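# Two-arm robot ties a tight rope knot

## Task

Tie the rope into a tight knot and then release it. Both arms must be clear of the rope for a minimum of one second before you end the scene, because touching it later can cause failure. When the result is checked, no arm may be in contact with the rope, neither gripper may be holding a loose object, and the two grippers may not be sharing one; any of these means failure. Before ending, pull both arms clear of everything not fixed down (parts, tools, lids, drawers and other movable things). After the scene ends the robot receives no further commands and stays roughly in place while the scene settles; any arm part other than the bolted base touching such things during the final second before the check is penalized. No part of the rope may hang over the table edge, no section of rope may be forced deep into another, and nothing may be knocked or placed off the table.

## Robot and tools

Robot: two arms, left_arm and right_arm, mounted facing each other across a table. Each has six joints and a parallel gripper.

Frame: every position in results uses one shared scene frame in metres. The origin is the table centre, the table surface is at z = +0.020 m, and +z is up. left_arm's base sits on the +y side. The names left and right are labels only; they do not match image sides. The reported gripper position is the point between the finger pads, 3 to 4 cm behind the tips, and it can be slightly wrong, especially at long reach. The fingers point along the gripper's +x axis and close along its y axis.

Row layout, used by execute_actions and move: one flat list of 14 numbers covering both arms, each in [-1, 1]. The first 7 belong to left_arm and the last 7 to right_arm, even when only one arm should move. Within each arm the order is fixed: elbow, wrist yaw, wrist pitch, waist, shoulder, wrist roll, then gripper opening. The first six are scaled joint offsets, not poses. 1.0 equals 0.9615 rad for elbow, waist and shoulder, 1.713 rad for wrist pitch, 1.767 rad for wrist yaw and 1.728 rad for wrist roll. Zero means no change. The seventh number is an absolute opening: +1 fully open, about -0.80 where empty fingers touch, and values down to -1 close no further. Going from fully open to closed takes at least about 0.5 s.

Joint ranges in radians, per arm: waist -3.054 to 3.054, shoulder 0.000 to 3.142, elbow 0.000 to 2.356, wrist pitch -1.571 to 1.571, wrist yaw -1.571 to 1.571, wrist roll -3.142 to 3.142. True limits may differ by up to 0.010 rad. Asking a joint to exceed its limit by more than 0.010 rad rejects that action for both arms; if the first action of a call fails this check, or any action is malformed, nothing in the call runs. A joint pushed to its real limit is stopped there and the result notes "joint sent to its limit"; a missing note does not prove more travel is available.

execute_actions(actions): a list of actions. Each action is a table of up to 15 rows; each row lasts one control step of 1/30 s, and if fewer than 15 rows are given the final row repeats to fill 15 steps. Offsets in every row count from the joint angles at the start of that action, not from the previous row; for the first action in a call that is the last reported state. An empty list simply returns the current state and images.

move(target, speed, blocking): target is one 14-number row; its offsets are measured from the "Joint positions" in the most recent result showing them. All joints follow paths that finish together, so grippers trace curves. speed (0.01 to 2 rad/s, default 0.5) caps the fastest joint; paths run between 0.5 and 10 s and stop short if longer. Paths ignore obstacles and the other arm. Finger values are applied immediately. Its result adds a "move:" line giving the ending (done, off_target, moving, held, fault), limits=held or limits=none, and each arm's joint farthest from target. With blocking=false you get a result after 0.5 s; poll with wait(0), and use wait or stop before sending new actions or moves.

wait(seconds): 0 to 10 s; arms hold their last command, and a running move continues. stop(): brakes a running move; fingers keep moving. zoom_image(camera, region): a closer look at part of the latest image from cam_high, cam_low, cam_left_wrist or cam_right_wrist (each 896x504); region is [x0, y0, x1, y1] in pixels from the top-left, at most 504 by 504. finished_scene(scene): ends the scene irreversibly, after the robot holds its last command; replying without a tool call also ends things.

Results: a state line per arm with gripper position, quaternion (wxyz) and velocities; "Joint positions" and "Joint velocities" in the joint order above, plus the finger gap in metres (0.088 m fully open); "Joint targets" showing where joints are being driven now; grip_measured on the command scale; step readings during actions, with HELD marking rows held back for an arm; "joint command not followed" when a clearance check altered targets. Motion is rate-limited: each joint's target stays within about 0.21 to 0.27 rad of its measured angle, and targets are scaled back if the gripper would jump more than 70 mm, so big motions need several actions. Friction can leave joints short, so check positions after moving.

Gripping: command about 0.07 below grip_measured for a firm hold; thin items under about 3 mm get less force. Readings may be off by about 1 mm.

Avoid: arms striking or pressing each other (ends the scene), hitting joint load limits (waist 17.4, shoulder 21.6, elbow 21.5, wrist pitch 5.67, wrist yaw 5.65, wrist roll 5.3 N m; causes a 10 s stop), overheating motors from long loaded holds (MOTOR HOT warning from 50 °C, OVER-TEMPERATURE FAULT at 95 °C, possible power loss), fast impacts, drops, pushing the rope off the edge or cramming it into itself. The robot keeps running while you think, and occasional brief pushes may move loose objects.

Each tool is called after "Emit:" in YAML: its name, and indented under it one key for each argument.

## Session

I'll start by reading the current state and camera images.

Emit:
execute_actions:
  actions: []

Scene clock: 0.00 s.
left_arm: end_effector_position=(+0.2953, +0.3806, +0.2402) grip_measured=+1.000 end_effector_quat_wxyz=(+0.357, +0.729, -0.095, -0.576) end_effector_velocity=(+0.001, +0.004, -0.000) end_effector_angular_velocity=(+0.017, +0.003, +0.018) | right_arm: end_effector_position=(+0.2403, -0.3718, +0.2886) grip_measured=+0.999 end_effector_quat_wxyz=(+0.705, -0.137, +0.283, +0.636) end_effector_velocity=(-0.000, +0.002, +0.003) end_effector_angular_velocity=(+0.021, -0.017, +0.003)
Joint names: [elbow, wrist yaw, wrist pitch, waist, shoulder, wrist roll]
Joint positions: left_arm=[ 1.189  0.506 -0.775  0.95   1.495  2.437  0.088] | right_arm=[ 0.902 -0.919 -1.475 -1.537  1.332 -1.778  0.088]
Joint velocities: left_arm=[ 0.002 -0.022 -0.007  0.002 -0.002 -0.007  0.   ] | right_arm=[-0.002 -0.022 -0.007 -0.002 -0.002 -0.022 -0.   ]
Motor temperatures (°C, as the motors report them): left_arm=[22 23 20 22 23 24] | right_arm=[23 21 24 25 22 21]
Heat: left arm: hottest wrist roll 24 °C (+0.0 °C/min); right arm: hottest waist 25 °C (+0.0 °C/min).
Joint targets: left_arm=[1.189 0.506 -0.775 0.950 1.495 2.437] | right_arm=[0.902 -0.919 -1.475 -1.537 1.332 -1.778]

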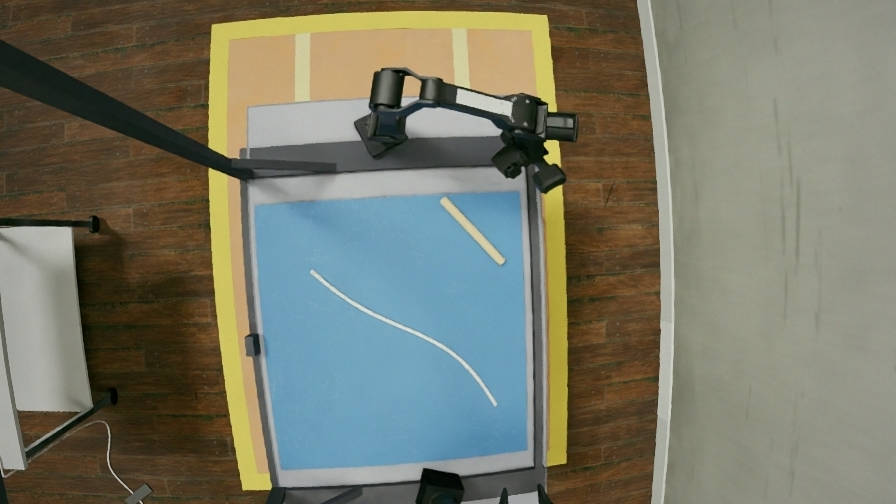

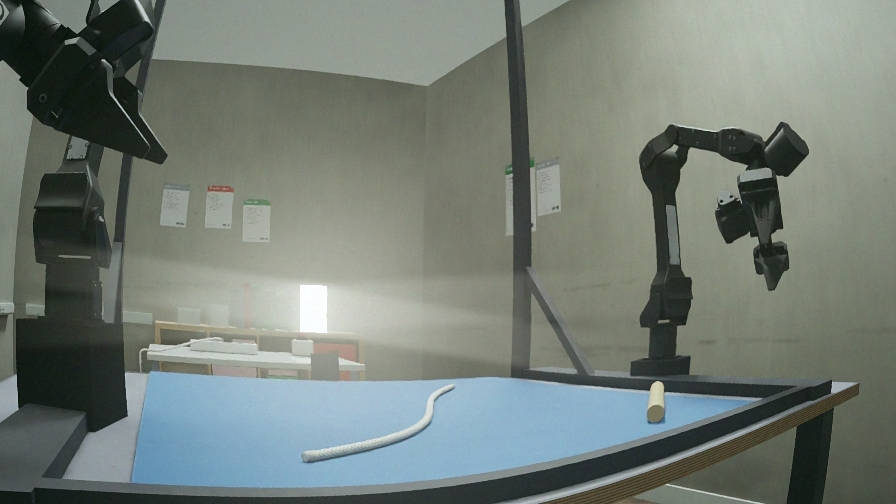

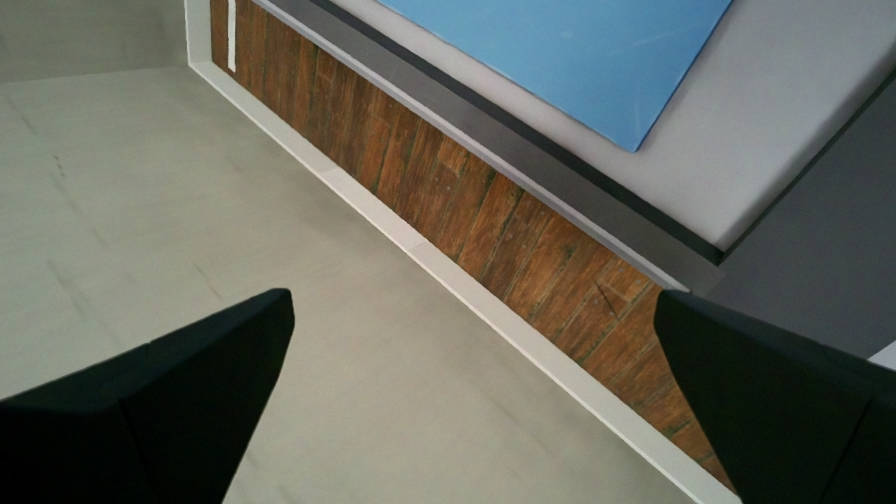

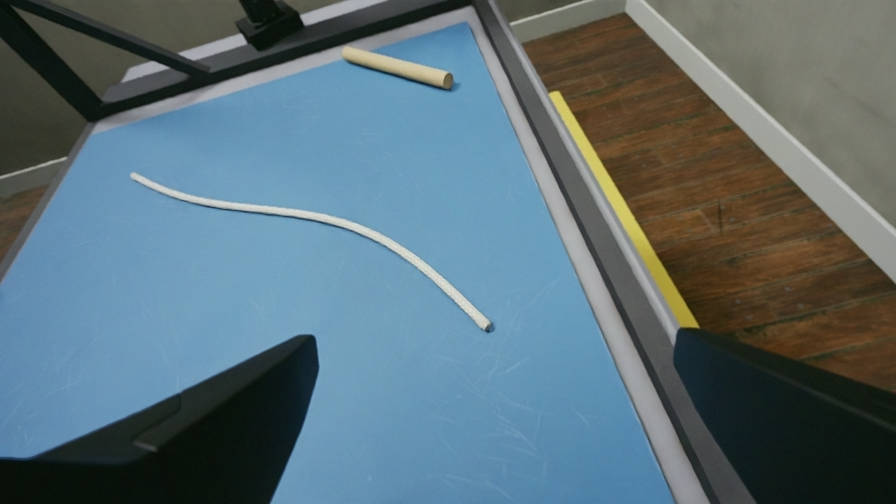

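Emit:
move:
  target: [0.115,-0.286,-0.29,-0.75,0.109,-0.947,1, 0.414,0.52,0.119,1.0,0.279,1.0,1]
  speed: 1.2

Emit:
move:
  target: [0,0,0,-0.7,0,-0.46,1, 0,0,0,0.93,0,0,1]
  speed: 1.2

Scene clock: 52.97 s.
left_arm: end_effector_position=(+0.1399, +0.2977, +0.1985) grip_measured=+1.000 end_effector_quat_wxyz=(+0.463, +0.531, +0.467, -0.535) end_effector_velocity=(+0.002, +0.000, -0.000) end_effector_angular_velocity=(+0.008, -0.022, +0.015) | right_arm: end_effector_position=(+0.2747, -0.2715, +0.2589) grip_measured=+0.999 end_effector_quat_wxyz=(+0.657, -0.252, +0.665, +0.251) end_effector_velocity=(-0.003, -0.000, +0.000) end_effector_angular_velocity=(+0.001, +0.010, +0.010)
Joint names: [elbow, wrist yaw, wrist pitch, waist, shoulder, wrist roll]
Joint positions: left_arm=[ 1.286  0.006 -1.269  0.232  1.593  0.807  0.088] | right_arm=[ 1.286 -0.002 -1.274 -0.579  1.594 -0.053  0.088]
Joint velocities: left_arm=[-0.002 -0.022  0.007 -0.007 -0.002 -0.022  0.   ] | right_arm=[-0.002 -0.007 -0.007  0.002 -0.002 -0.007 -0.   ]
Motor temperatures (°C, as the motors report them): left_arm=[28 23 21 22 28 24] | right_arm=[25 21 24 25 23 21]
Heat: left arm: hottest shoulder 28 °C (+4.5 °C/min); right arm: hottest waist 25 °C (+0.0 °C/min).
Joint targets: left_arm=[1.299 0.000 -1.272 0.229 1.600 0.800] | right_arm=[1.300 0.000 -1.271 -0.576 1.601 -0.050]
move: off_target (left_arm, right_arm); limits=none; left_arm: farthest joint: the elbow, 0.014 radians from its target (0.111 radians at the start); right_arm: farthest joint: the elbow, 0.014 radians from its target (0.398 radians at the start)

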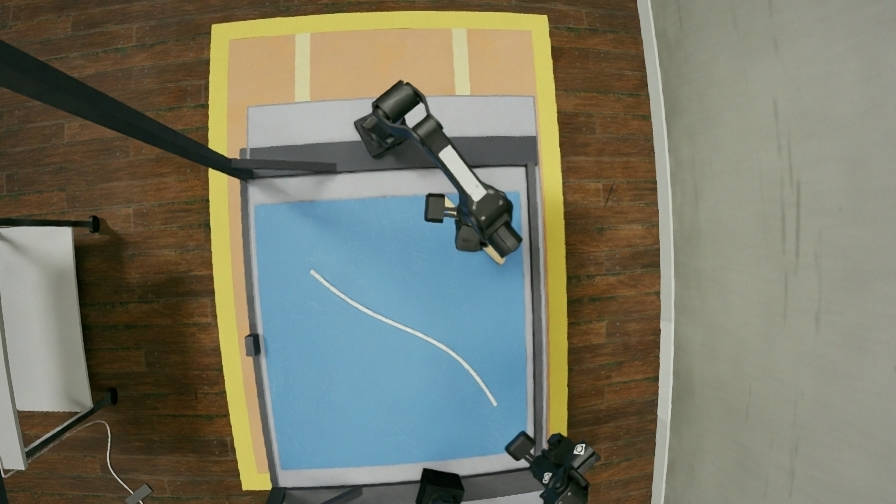

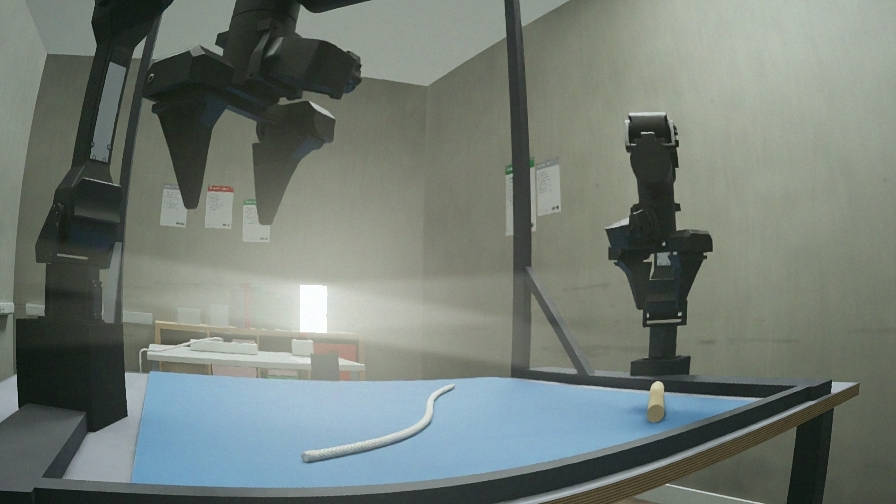

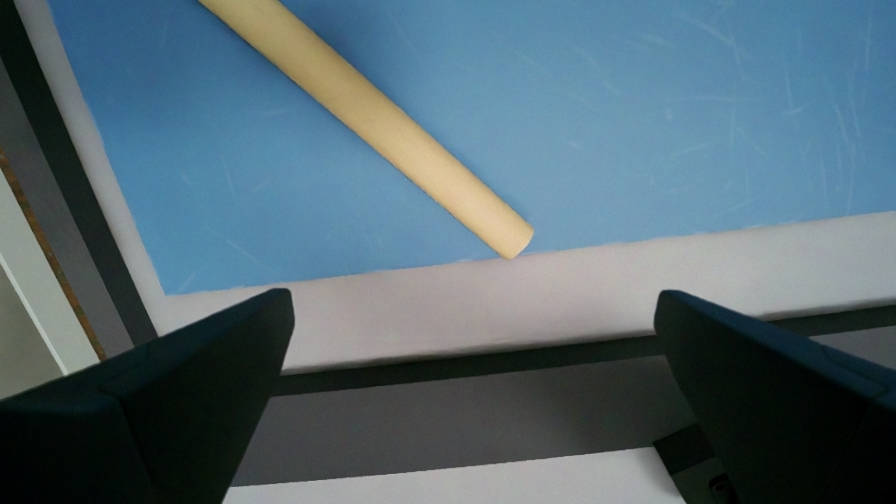

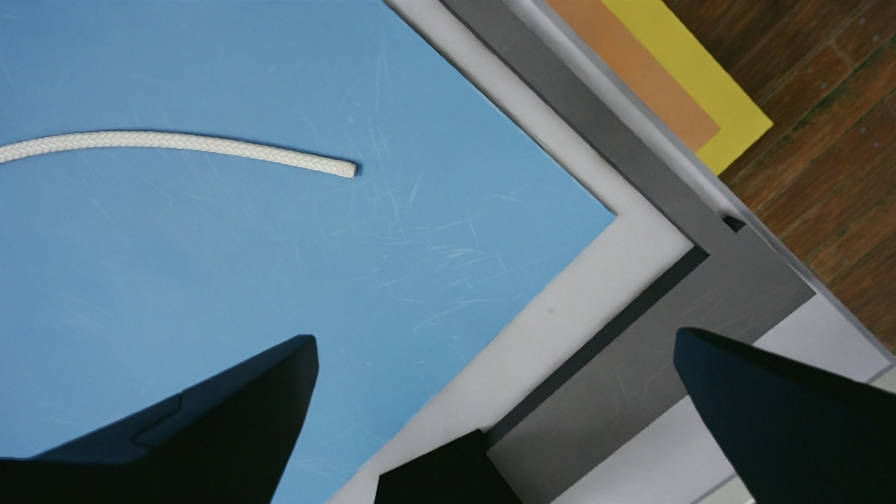

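Scene clock: 54.53 s.
left_arm: end_effector_position=(-0.0317, +0.2382, +0.1985) grip_measured=+1.000 end_effector_quat_wxyz=(+0.493, +0.504, +0.499, -0.504) end_effector_velocity=(-0.001, +0.002, +0.001) end_effector_angular_velocity=(+0.003, -0.008, +0.029) | right_arm: end_effector_position=(+0.0609, -0.1683, +0.2589) grip_measured=+1.000 end_effector_quat_wxyz=(+0.484, -0.514, +0.491, +0.510) end_effector_velocity=(-0.002, -0.002, +0.000) end_effector_angular_velocity=(-0.007, +0.007, +0.010)
Joint names: [elbow, wrist yaw, wrist pitch, waist, shoulder, wrist roll]
Joint positions: left_arm=[ 1.286  0.006 -1.269 -0.438  1.593  0.018  0.088] | right_arm=[ 1.286 -0.002 -1.274  0.312  1.594 -0.053  0.088]
Joint velocities: left_arm=[-0.002 -0.007 -0.007 -0.007 -0.007 -0.037  0.   ] | right_arm=[-0.002 -0.007 -0.007  0.002 -0.002 -0.007  0.   ]
Motor temperatures (°C, as the motors report them): left_arm=[28 23 21 22 28 24] | right_arm=[25 21 24 25 23 21]
Heat: left arm: hottest shoulder 28 °C (+4.4 °C/min); right arm: hottest waist 25 °C (+0.0 °C/min).
Joint targets: left_arm=[1.286 0.006 -1.269 -0.441 1.593 0.012] | right_arm=[1.286 -0.002 -1.274 0.315 1.594 -0.053]
move: done; limits=none; left_arm: farthest joint: the wrist roll, 0.006 radians from its target (0.795 radians at the start); right_arm: farthest joint: the waist, 0.003 radians from its target (0.894 radians at the start)

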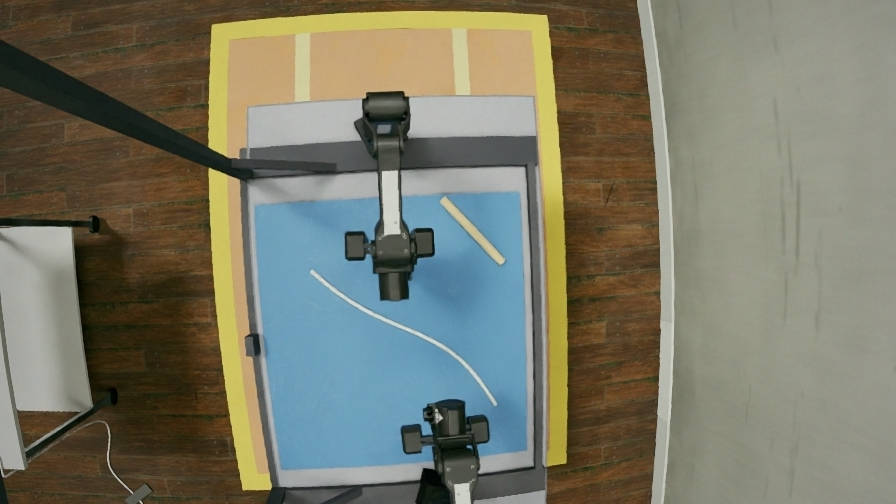

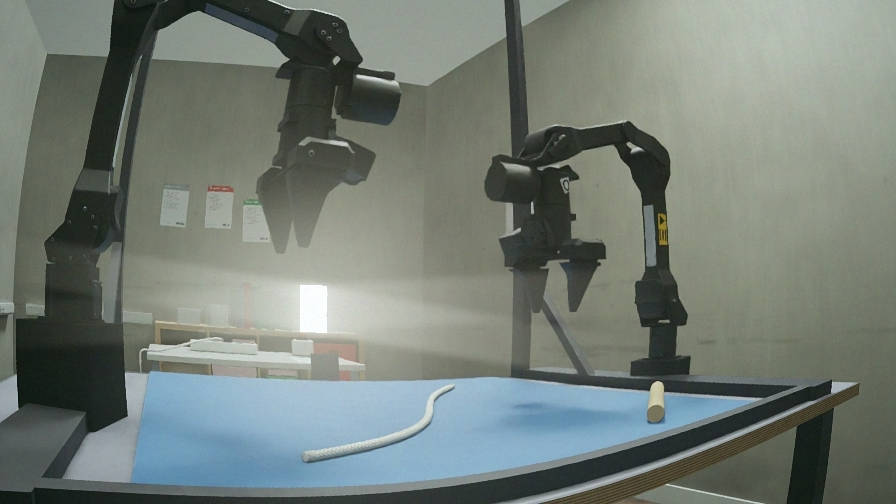

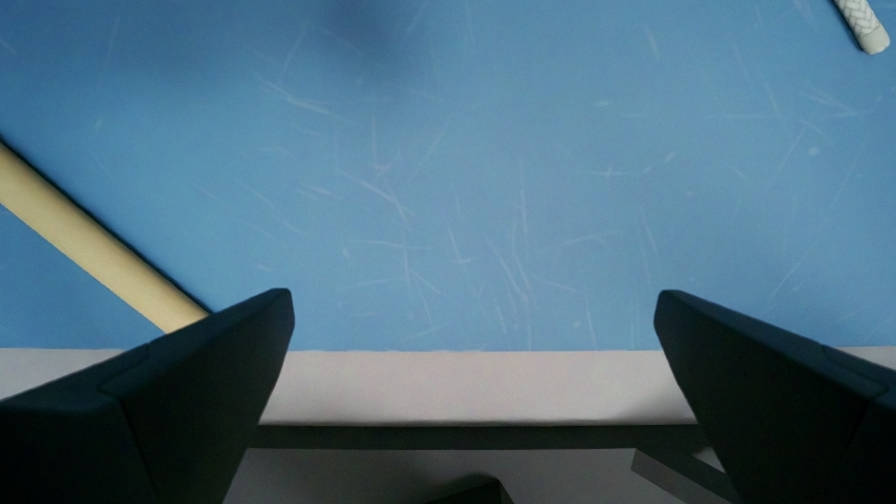

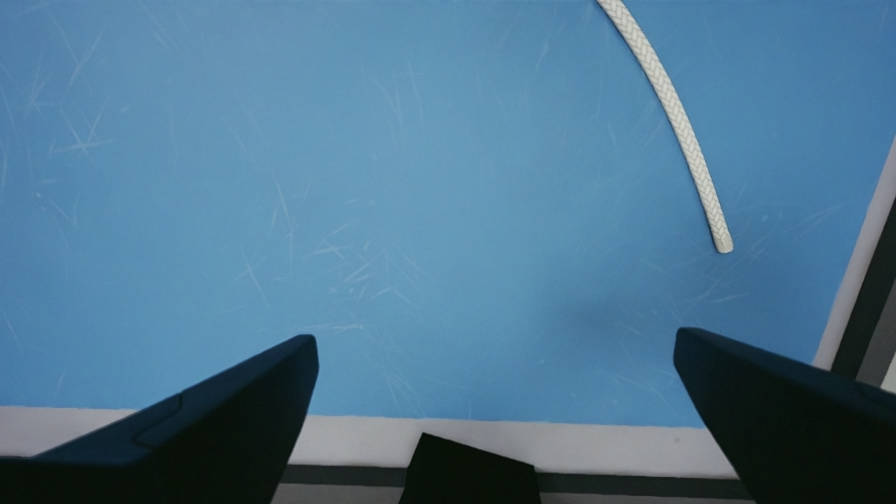

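Emit:
move:
  target: [0.331,0,0.106,-0.537,0.514,-0.867,1, -0.315,0,0.328,-0.549,0.258,-0.548,1]
  speed: 1.2

Scene clock: 81.80 s.
left_arm: end_effector_position=(-0.2238, +0.1735, +0.1206) grip_measured=+1.000 end_effector_quat_wxyz=(+0.673, +0.215, +0.676, -0.209) end_effector_velocity=(-0.000, +0.004, +0.001) end_effector_angular_velocity=(+0.010, +0.003, +0.005) | right_arm: end_effector_position=(+0.2109, -0.1852, +0.1239) grip_measured=+1.000 end_effector_quat_wxyz=(+0.375, -0.601, +0.366, +0.603) end_effector_velocity=(-0.000, -0.002, +0.000) end_effector_angular_velocity=(-0.003, +0.010, -0.015)
Joint names: [elbow, wrist yaw, wrist pitch, waist, shoulder, wrist roll]
Joint positions: left_arm=[ 1.591  0.006 -1.09  -0.951  2.078 -1.473  0.088] | right_arm=[ 0.992 -0.002 -0.715 -0.213  1.834 -0.997  0.088]
Joint velocities: left_arm=[-0.007  0.007 -0.007 -0.002 -0.007 -0.007  0.   ] | right_arm=[-0.002 -0.007 -0.007 -0.007 -0.002  0.007 -0.   ]
Motor temperatures (°C, as the motors report them): left_arm=[28 23 21 22 29 25] | right_arm=[26 21 24 25 25 21]
Heat: left arm: hottest shoulder 29 °C (+3.0 °C/min); right arm: hottest elbow 26 °C (+1.0 °C/min).
Joint targets: left_arm=[1.604 0.006 -1.088 -0.954 2.087 -1.480] | right_arm=[0.983 -0.002 -0.712 -0.216 1.842 -1.000]
move: off_target (left_arm); limits=none; left_arm: farthest joint: the elbow, 0.013 radians from its target (0.318 radians at the start); right_arm: farthest joint: the shoulder, 0.008 radians from its target (0.248 radians at the start)

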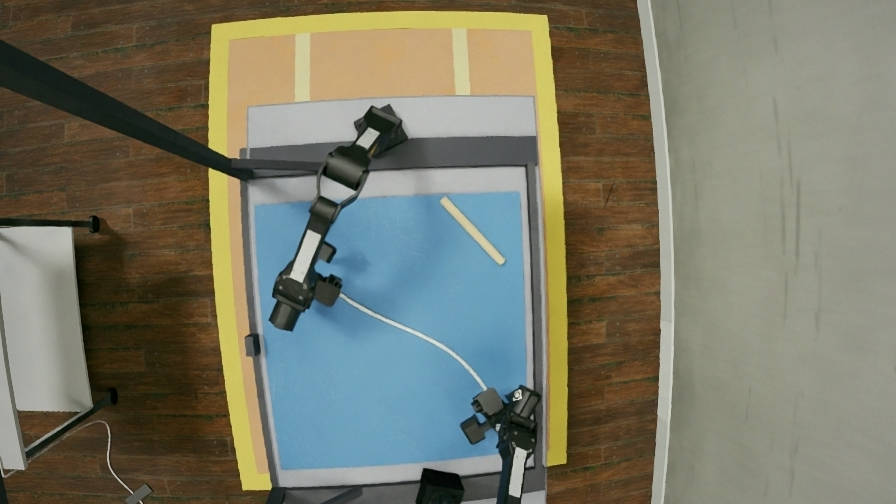

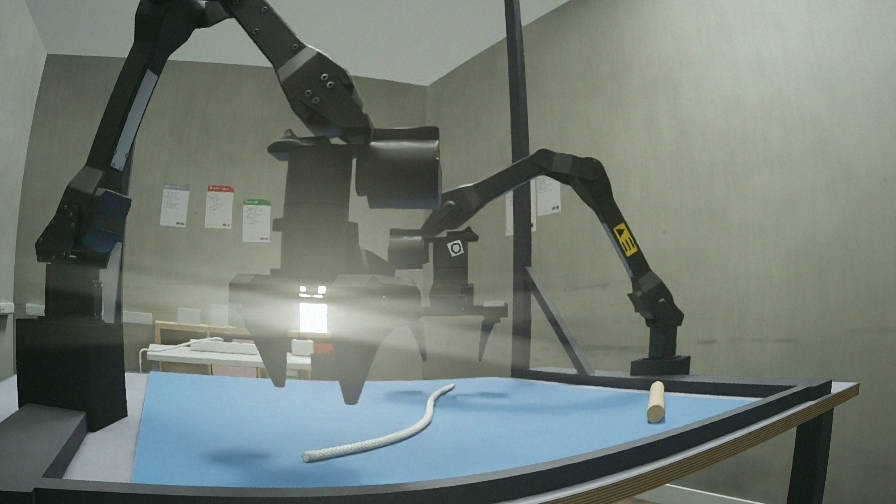

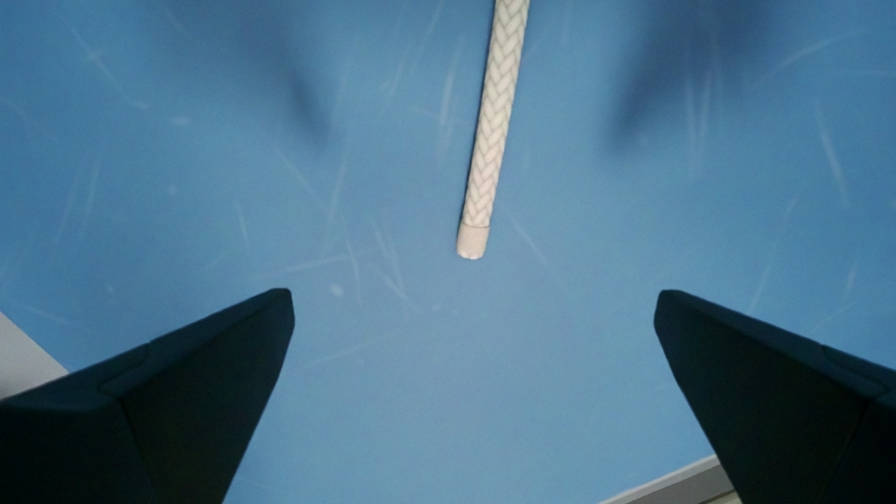

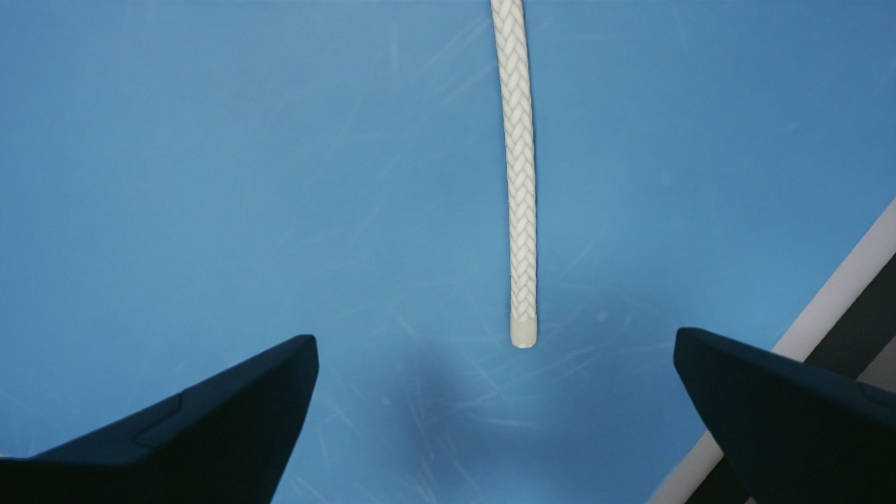

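Emit:
move:
  target: [0,0,0,0,0,0.909,1, 0,0,0,0,0,0.909,1]
  speed: 2

Emit:
move:
  target: [0,0,0,0,0,0.915,1, 0,0,0,0,0,0.915,1]
  speed: 2

Emit:
move:
  target: [-0.131,0,0.122,0,0.08,0,1, -0.032,0,0.126,-0.011,0.208,0,1]
  speed: 0.4

Scene clock: 158.67 s.
left_arm: end_effector_position=(-0.2238, +0.1735, +0.1206) grip_measured=+1.000 end_effector_quat_wxyz=(+0.326, +0.627, +0.332, -0.625) end_effector_velocity=(-0.000, -0.001, +0.000) end_effector_angular_velocity=(-0.010, -0.003, +0.005) | right_arm: end_effector_position=(+0.2109, -0.1852, +0.1239) grip_measured=+1.000 end_effector_quat_wxyz=(+0.690, -0.161, +0.685, +0.169) end_effector_velocity=(-0.004, -0.002, -0.001) end_effector_angular_velocity=(+0.001, +0.025, +0.005)
Joint names: [elbow, wrist yaw, wrist pitch, waist, shoulder, wrist roll]
Joint positions: left_arm=[ 1.591  0.006 -1.09  -0.951  2.078  0.091  0.088] | right_arm=[ 0.992 -0.002 -0.715 -0.213  1.834  0.57   0.088]
Joint velocities: left_arm=[-0.002 -0.007  0.007 -0.002 -0.002 -0.007  0.   ] | right_arm=[-0.007 -0.022 -0.007 -0.002 -0.002 -0.007  0.   ]
Motor temperatures (°C, as the motors report them): left_arm=[31 23 20 22 35 25] | right_arm=[25 21 24 25 26 21]
Heat: left arm: hottest shoulder 35 °C (+4.0 °C/min); right arm: hottest shoulder 26 °C (+0.0 °C/min).
Joint targets: left_arm=[1.591 0.006 -1.090 -0.951 2.078 0.097] | right_arm=[0.992 -0.002 -0.716 -0.213 1.834 0.574]
move: done; limits=none; left_arm: farthest joint: the wrist roll, 0.007 radians from its target (1.572 radians at the start); right_arm: farthest joint: the wrist roll, 0.003 radians from its target (1.571 radians at the start)

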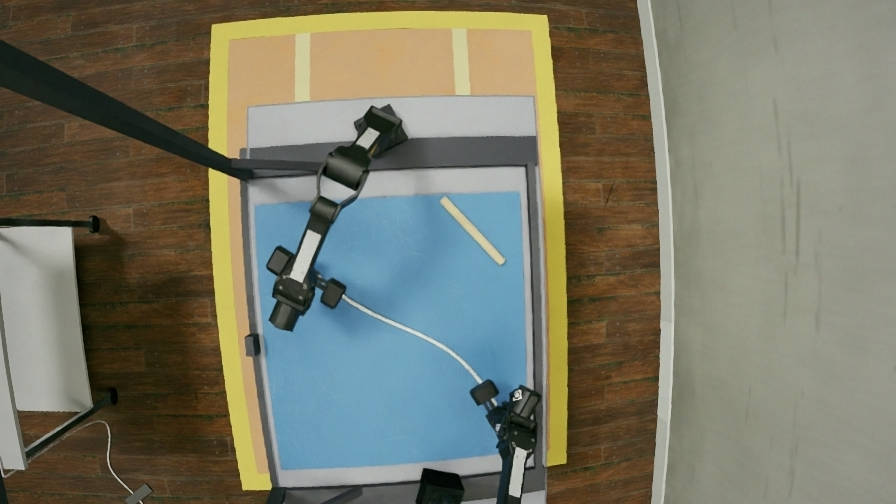

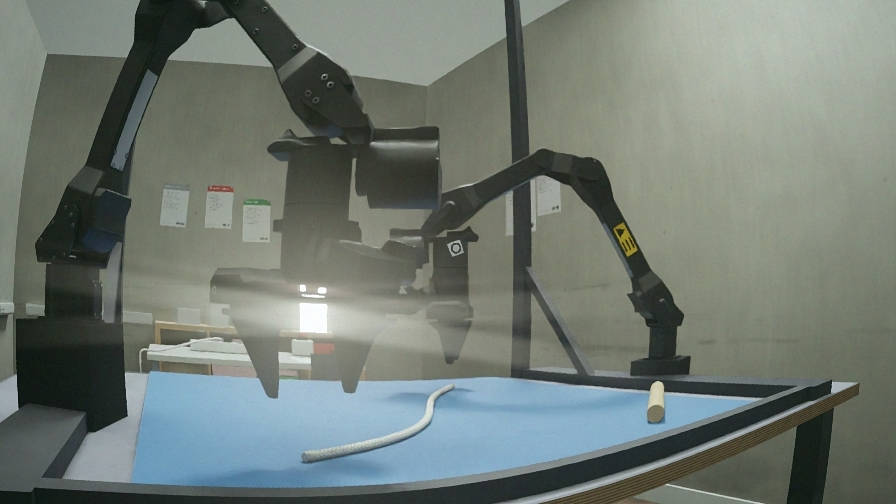

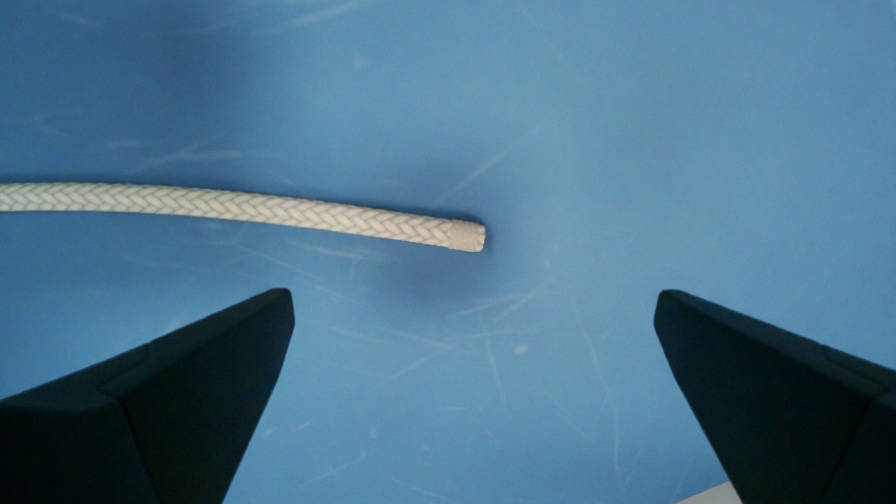

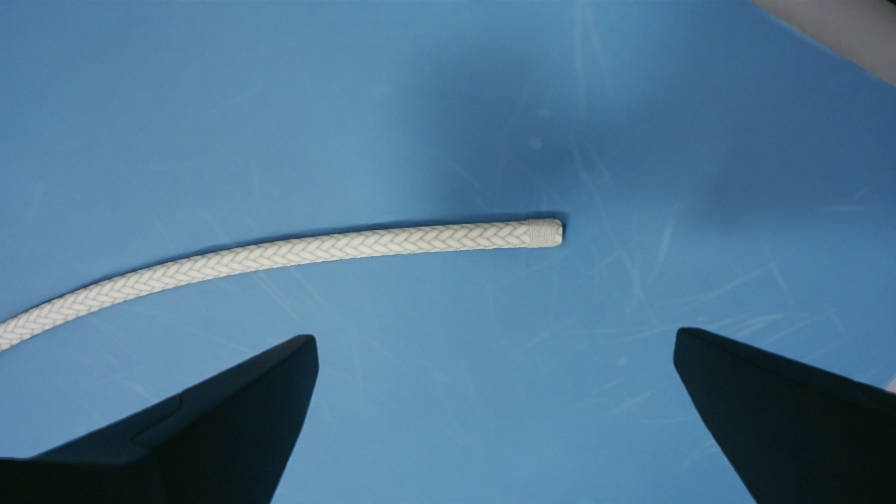

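Scene clock: 160.53 s.
left_arm: end_effector_position=(-0.2238, +0.1735, +0.1206) grip_measured=+1.000 end_effector_quat_wxyz=(-0.214, +0.673, -0.209, -0.676) end_effector_velocity=(-0.002, +0.002, -0.003) end_effector_angular_velocity=(+0.006, +0.005, -0.010) | right_arm: end_effector_position=(+0.2109, -0.1852, +0.1239) grip_measured=+1.000 end_effector_quat_wxyz=(+0.600, +0.376, +0.602, -0.367) end_effector_velocity=(-0.004, -0.002, -0.001) end_effector_angular_velocity=(+0.001, +0.025, +0.005)
Joint names: [elbow, wrist yaw, wrist pitch, waist, shoulder, wrist roll]
Joint positions: left_arm=[ 1.591  0.006 -1.09  -0.951  2.078  1.666  0.088] | right_arm=[ 0.992 -0.002 -0.715 -0.213  1.834  2.148  0.088]
Joint velocities: left_arm=[-0.007  0.007  0.007 -0.002  0.002  0.007  0.   ] | right_arm=[-0.007 -0.022 -0.007 -0.002 -0.002 -0.007 -0.   ]
Motor temperatures (°C, as the motors report them): left_arm=[31 23 20 22 36 25] | right_arm=[25 21 24 25 27 21]
Heat: left arm: hottest shoulder 36 °C (+4.0 °C/min); right arm: hottest shoulder 27 °C (+2.0 °C/min).
Joint targets: left_arm=[1.591 0.006 -1.090 -0.951 2.078 1.672] | right_arm=[0.992 -0.002 -0.715 -0.213 1.834 2.152]
move: done; limits=none; left_arm: farthest joint: the wrist roll, 0.006 radians from its target (1.581 radians at the start); right_arm: farthest joint: the wrist roll, 0.003 radians from its target (1.581 radians at the start)

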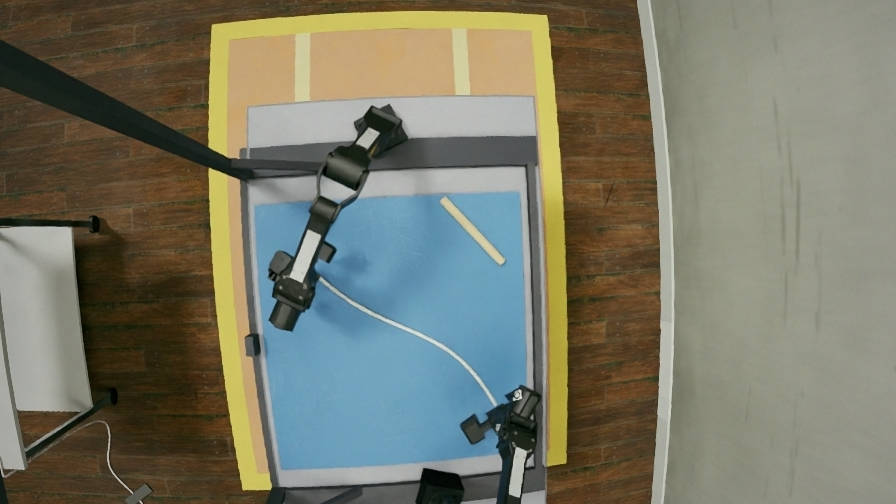

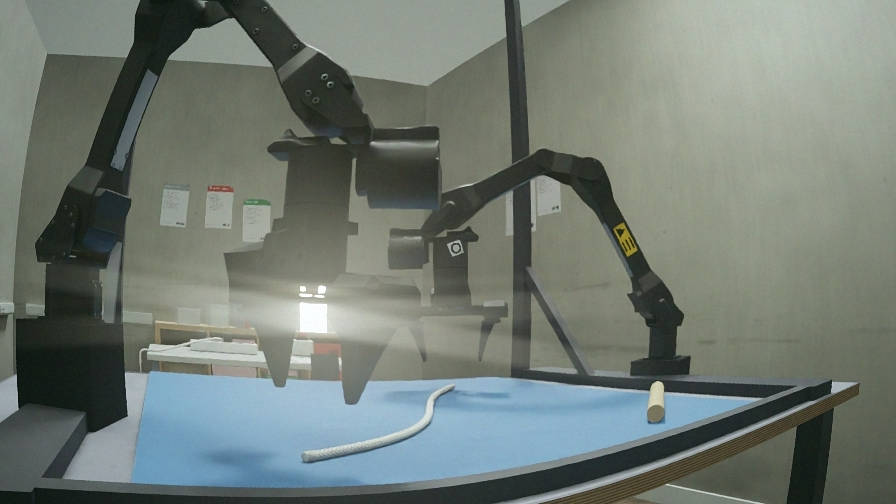

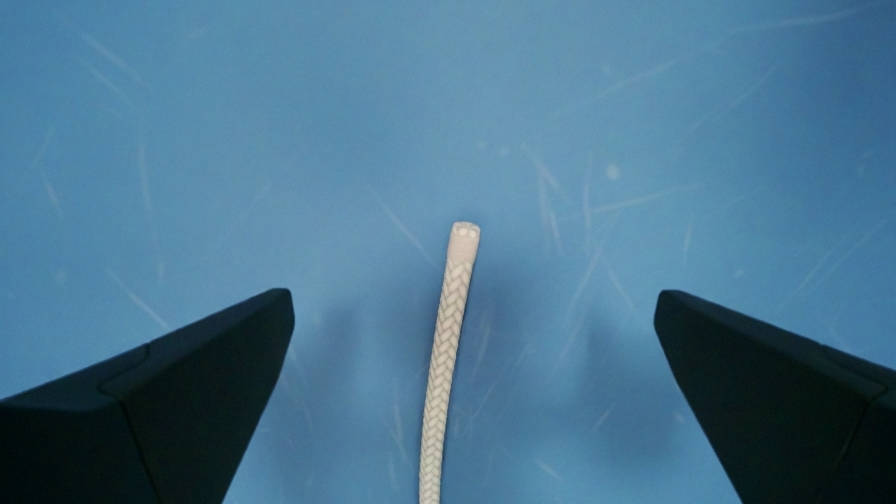

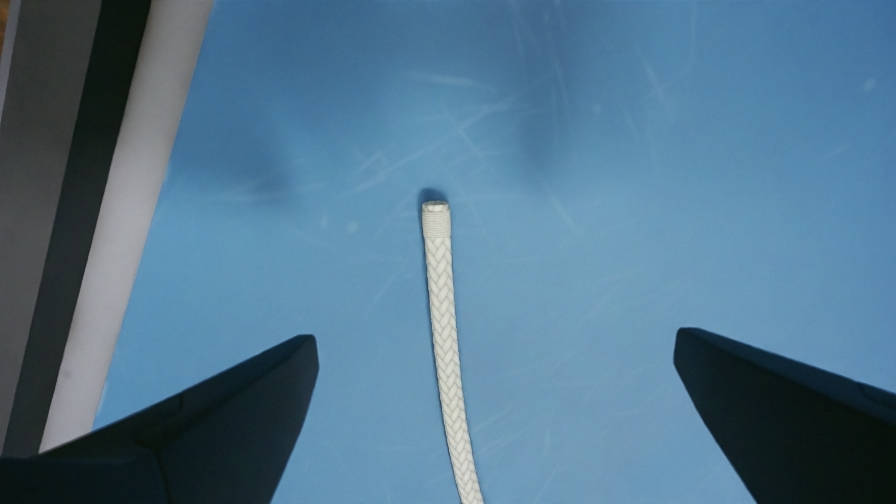

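Scene clock: 161.67 s.
left_arm: end_effector_position=(-0.2263, +0.1691, +0.0686) grip_measured=+1.000 end_effector_quat_wxyz=(-0.206, +0.672, -0.217, -0.678) end_effector_velocity=(+0.001, +0.002, -0.002) end_effector_angular_velocity=(+0.007, -0.012, +0.005) | right_arm: end_effector_position=(+0.2187, -0.1766, +0.0657) grip_measured=+1.000 end_effector_quat_wxyz=(+0.599, +0.378, +0.601, -0.370) end_effector_velocity=(-0.002, -0.002, -0.001) end_effector_angular_velocity=(-0.007, +0.012, +0.005)
Joint names: [elbow, wrist yaw, wrist pitch, waist, shoulder, wrist roll]
Joint positions: left_arm=[ 1.477  0.006 -0.886 -0.951  2.145  1.666  0.088] | right_arm=[ 0.968 -0.002 -0.505 -0.22   2.024  2.148  0.088]
Joint velocities: left_arm=[-0.002 -0.007 -0.007 -0.002  0.002 -0.007  0.   ] | right_arm=[-0.002 -0.007 -0.007 -0.002  0.002 -0.007 -0.   ]
Motor temperatures (°C, as the motors report them): left_arm=[31 23 20 22 36 25] | right_arm=[25 21 24 25 27 21]
Heat: left arm: hottest shoulder 36 °C (+4.0 °C/min); right arm: hottest shoulder 27 °C (+2.0 °C/min).
Joint targets: left_arm=[1.465 0.006 -0.881 -0.951 2.155 1.666] | right_arm=[0.961 -0.002 -0.500 -0.223 2.034 2.148]
move: off_target (left_arm); limits=none; left_arm: farthest joint: the elbow, 0.012 radians from its target (0.126 radians at the start); right_arm: farthest joint: the shoulder, 0.010 radians from its target (0.200 radians at the start)

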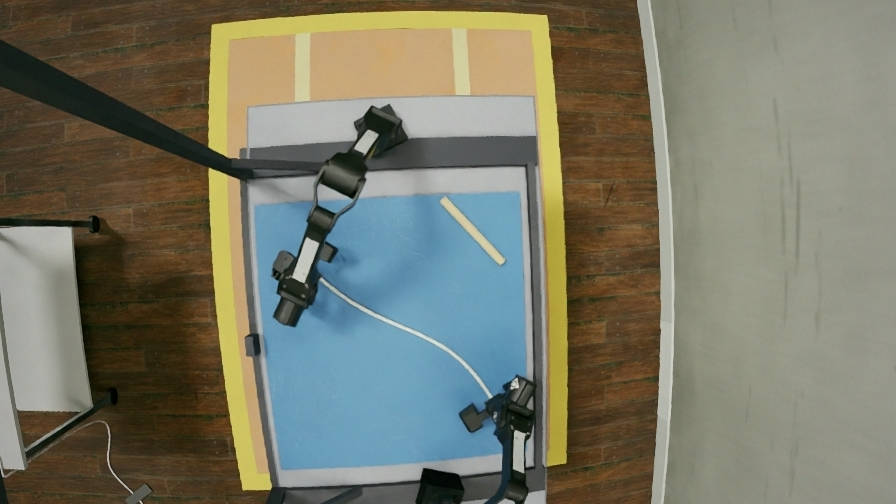

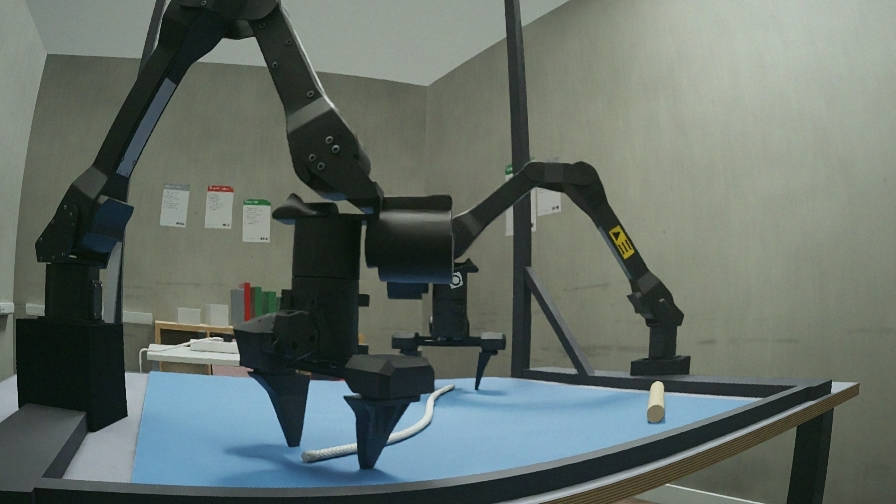

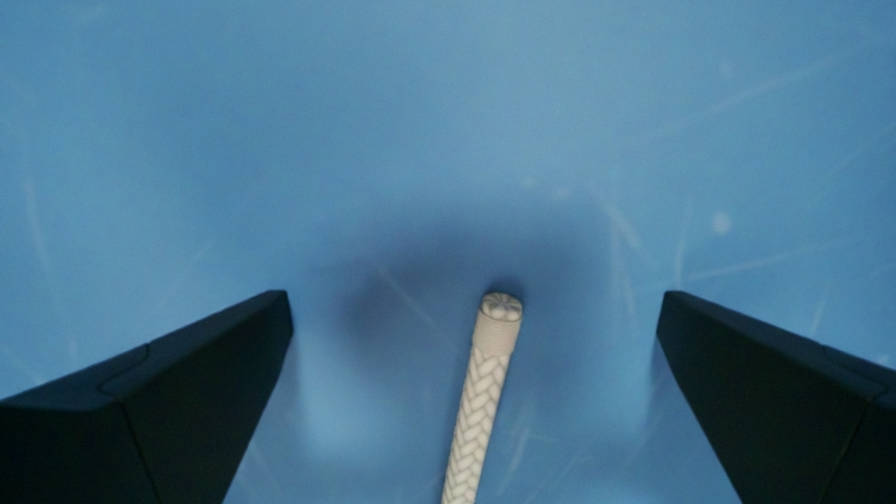

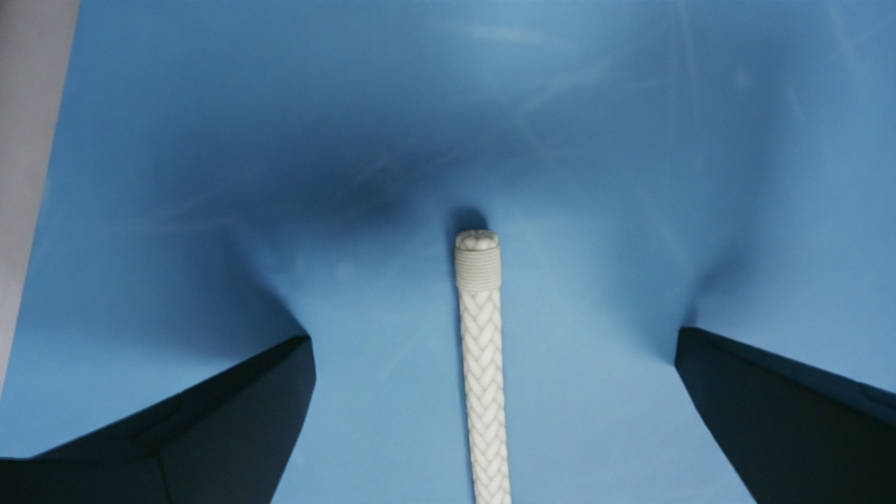

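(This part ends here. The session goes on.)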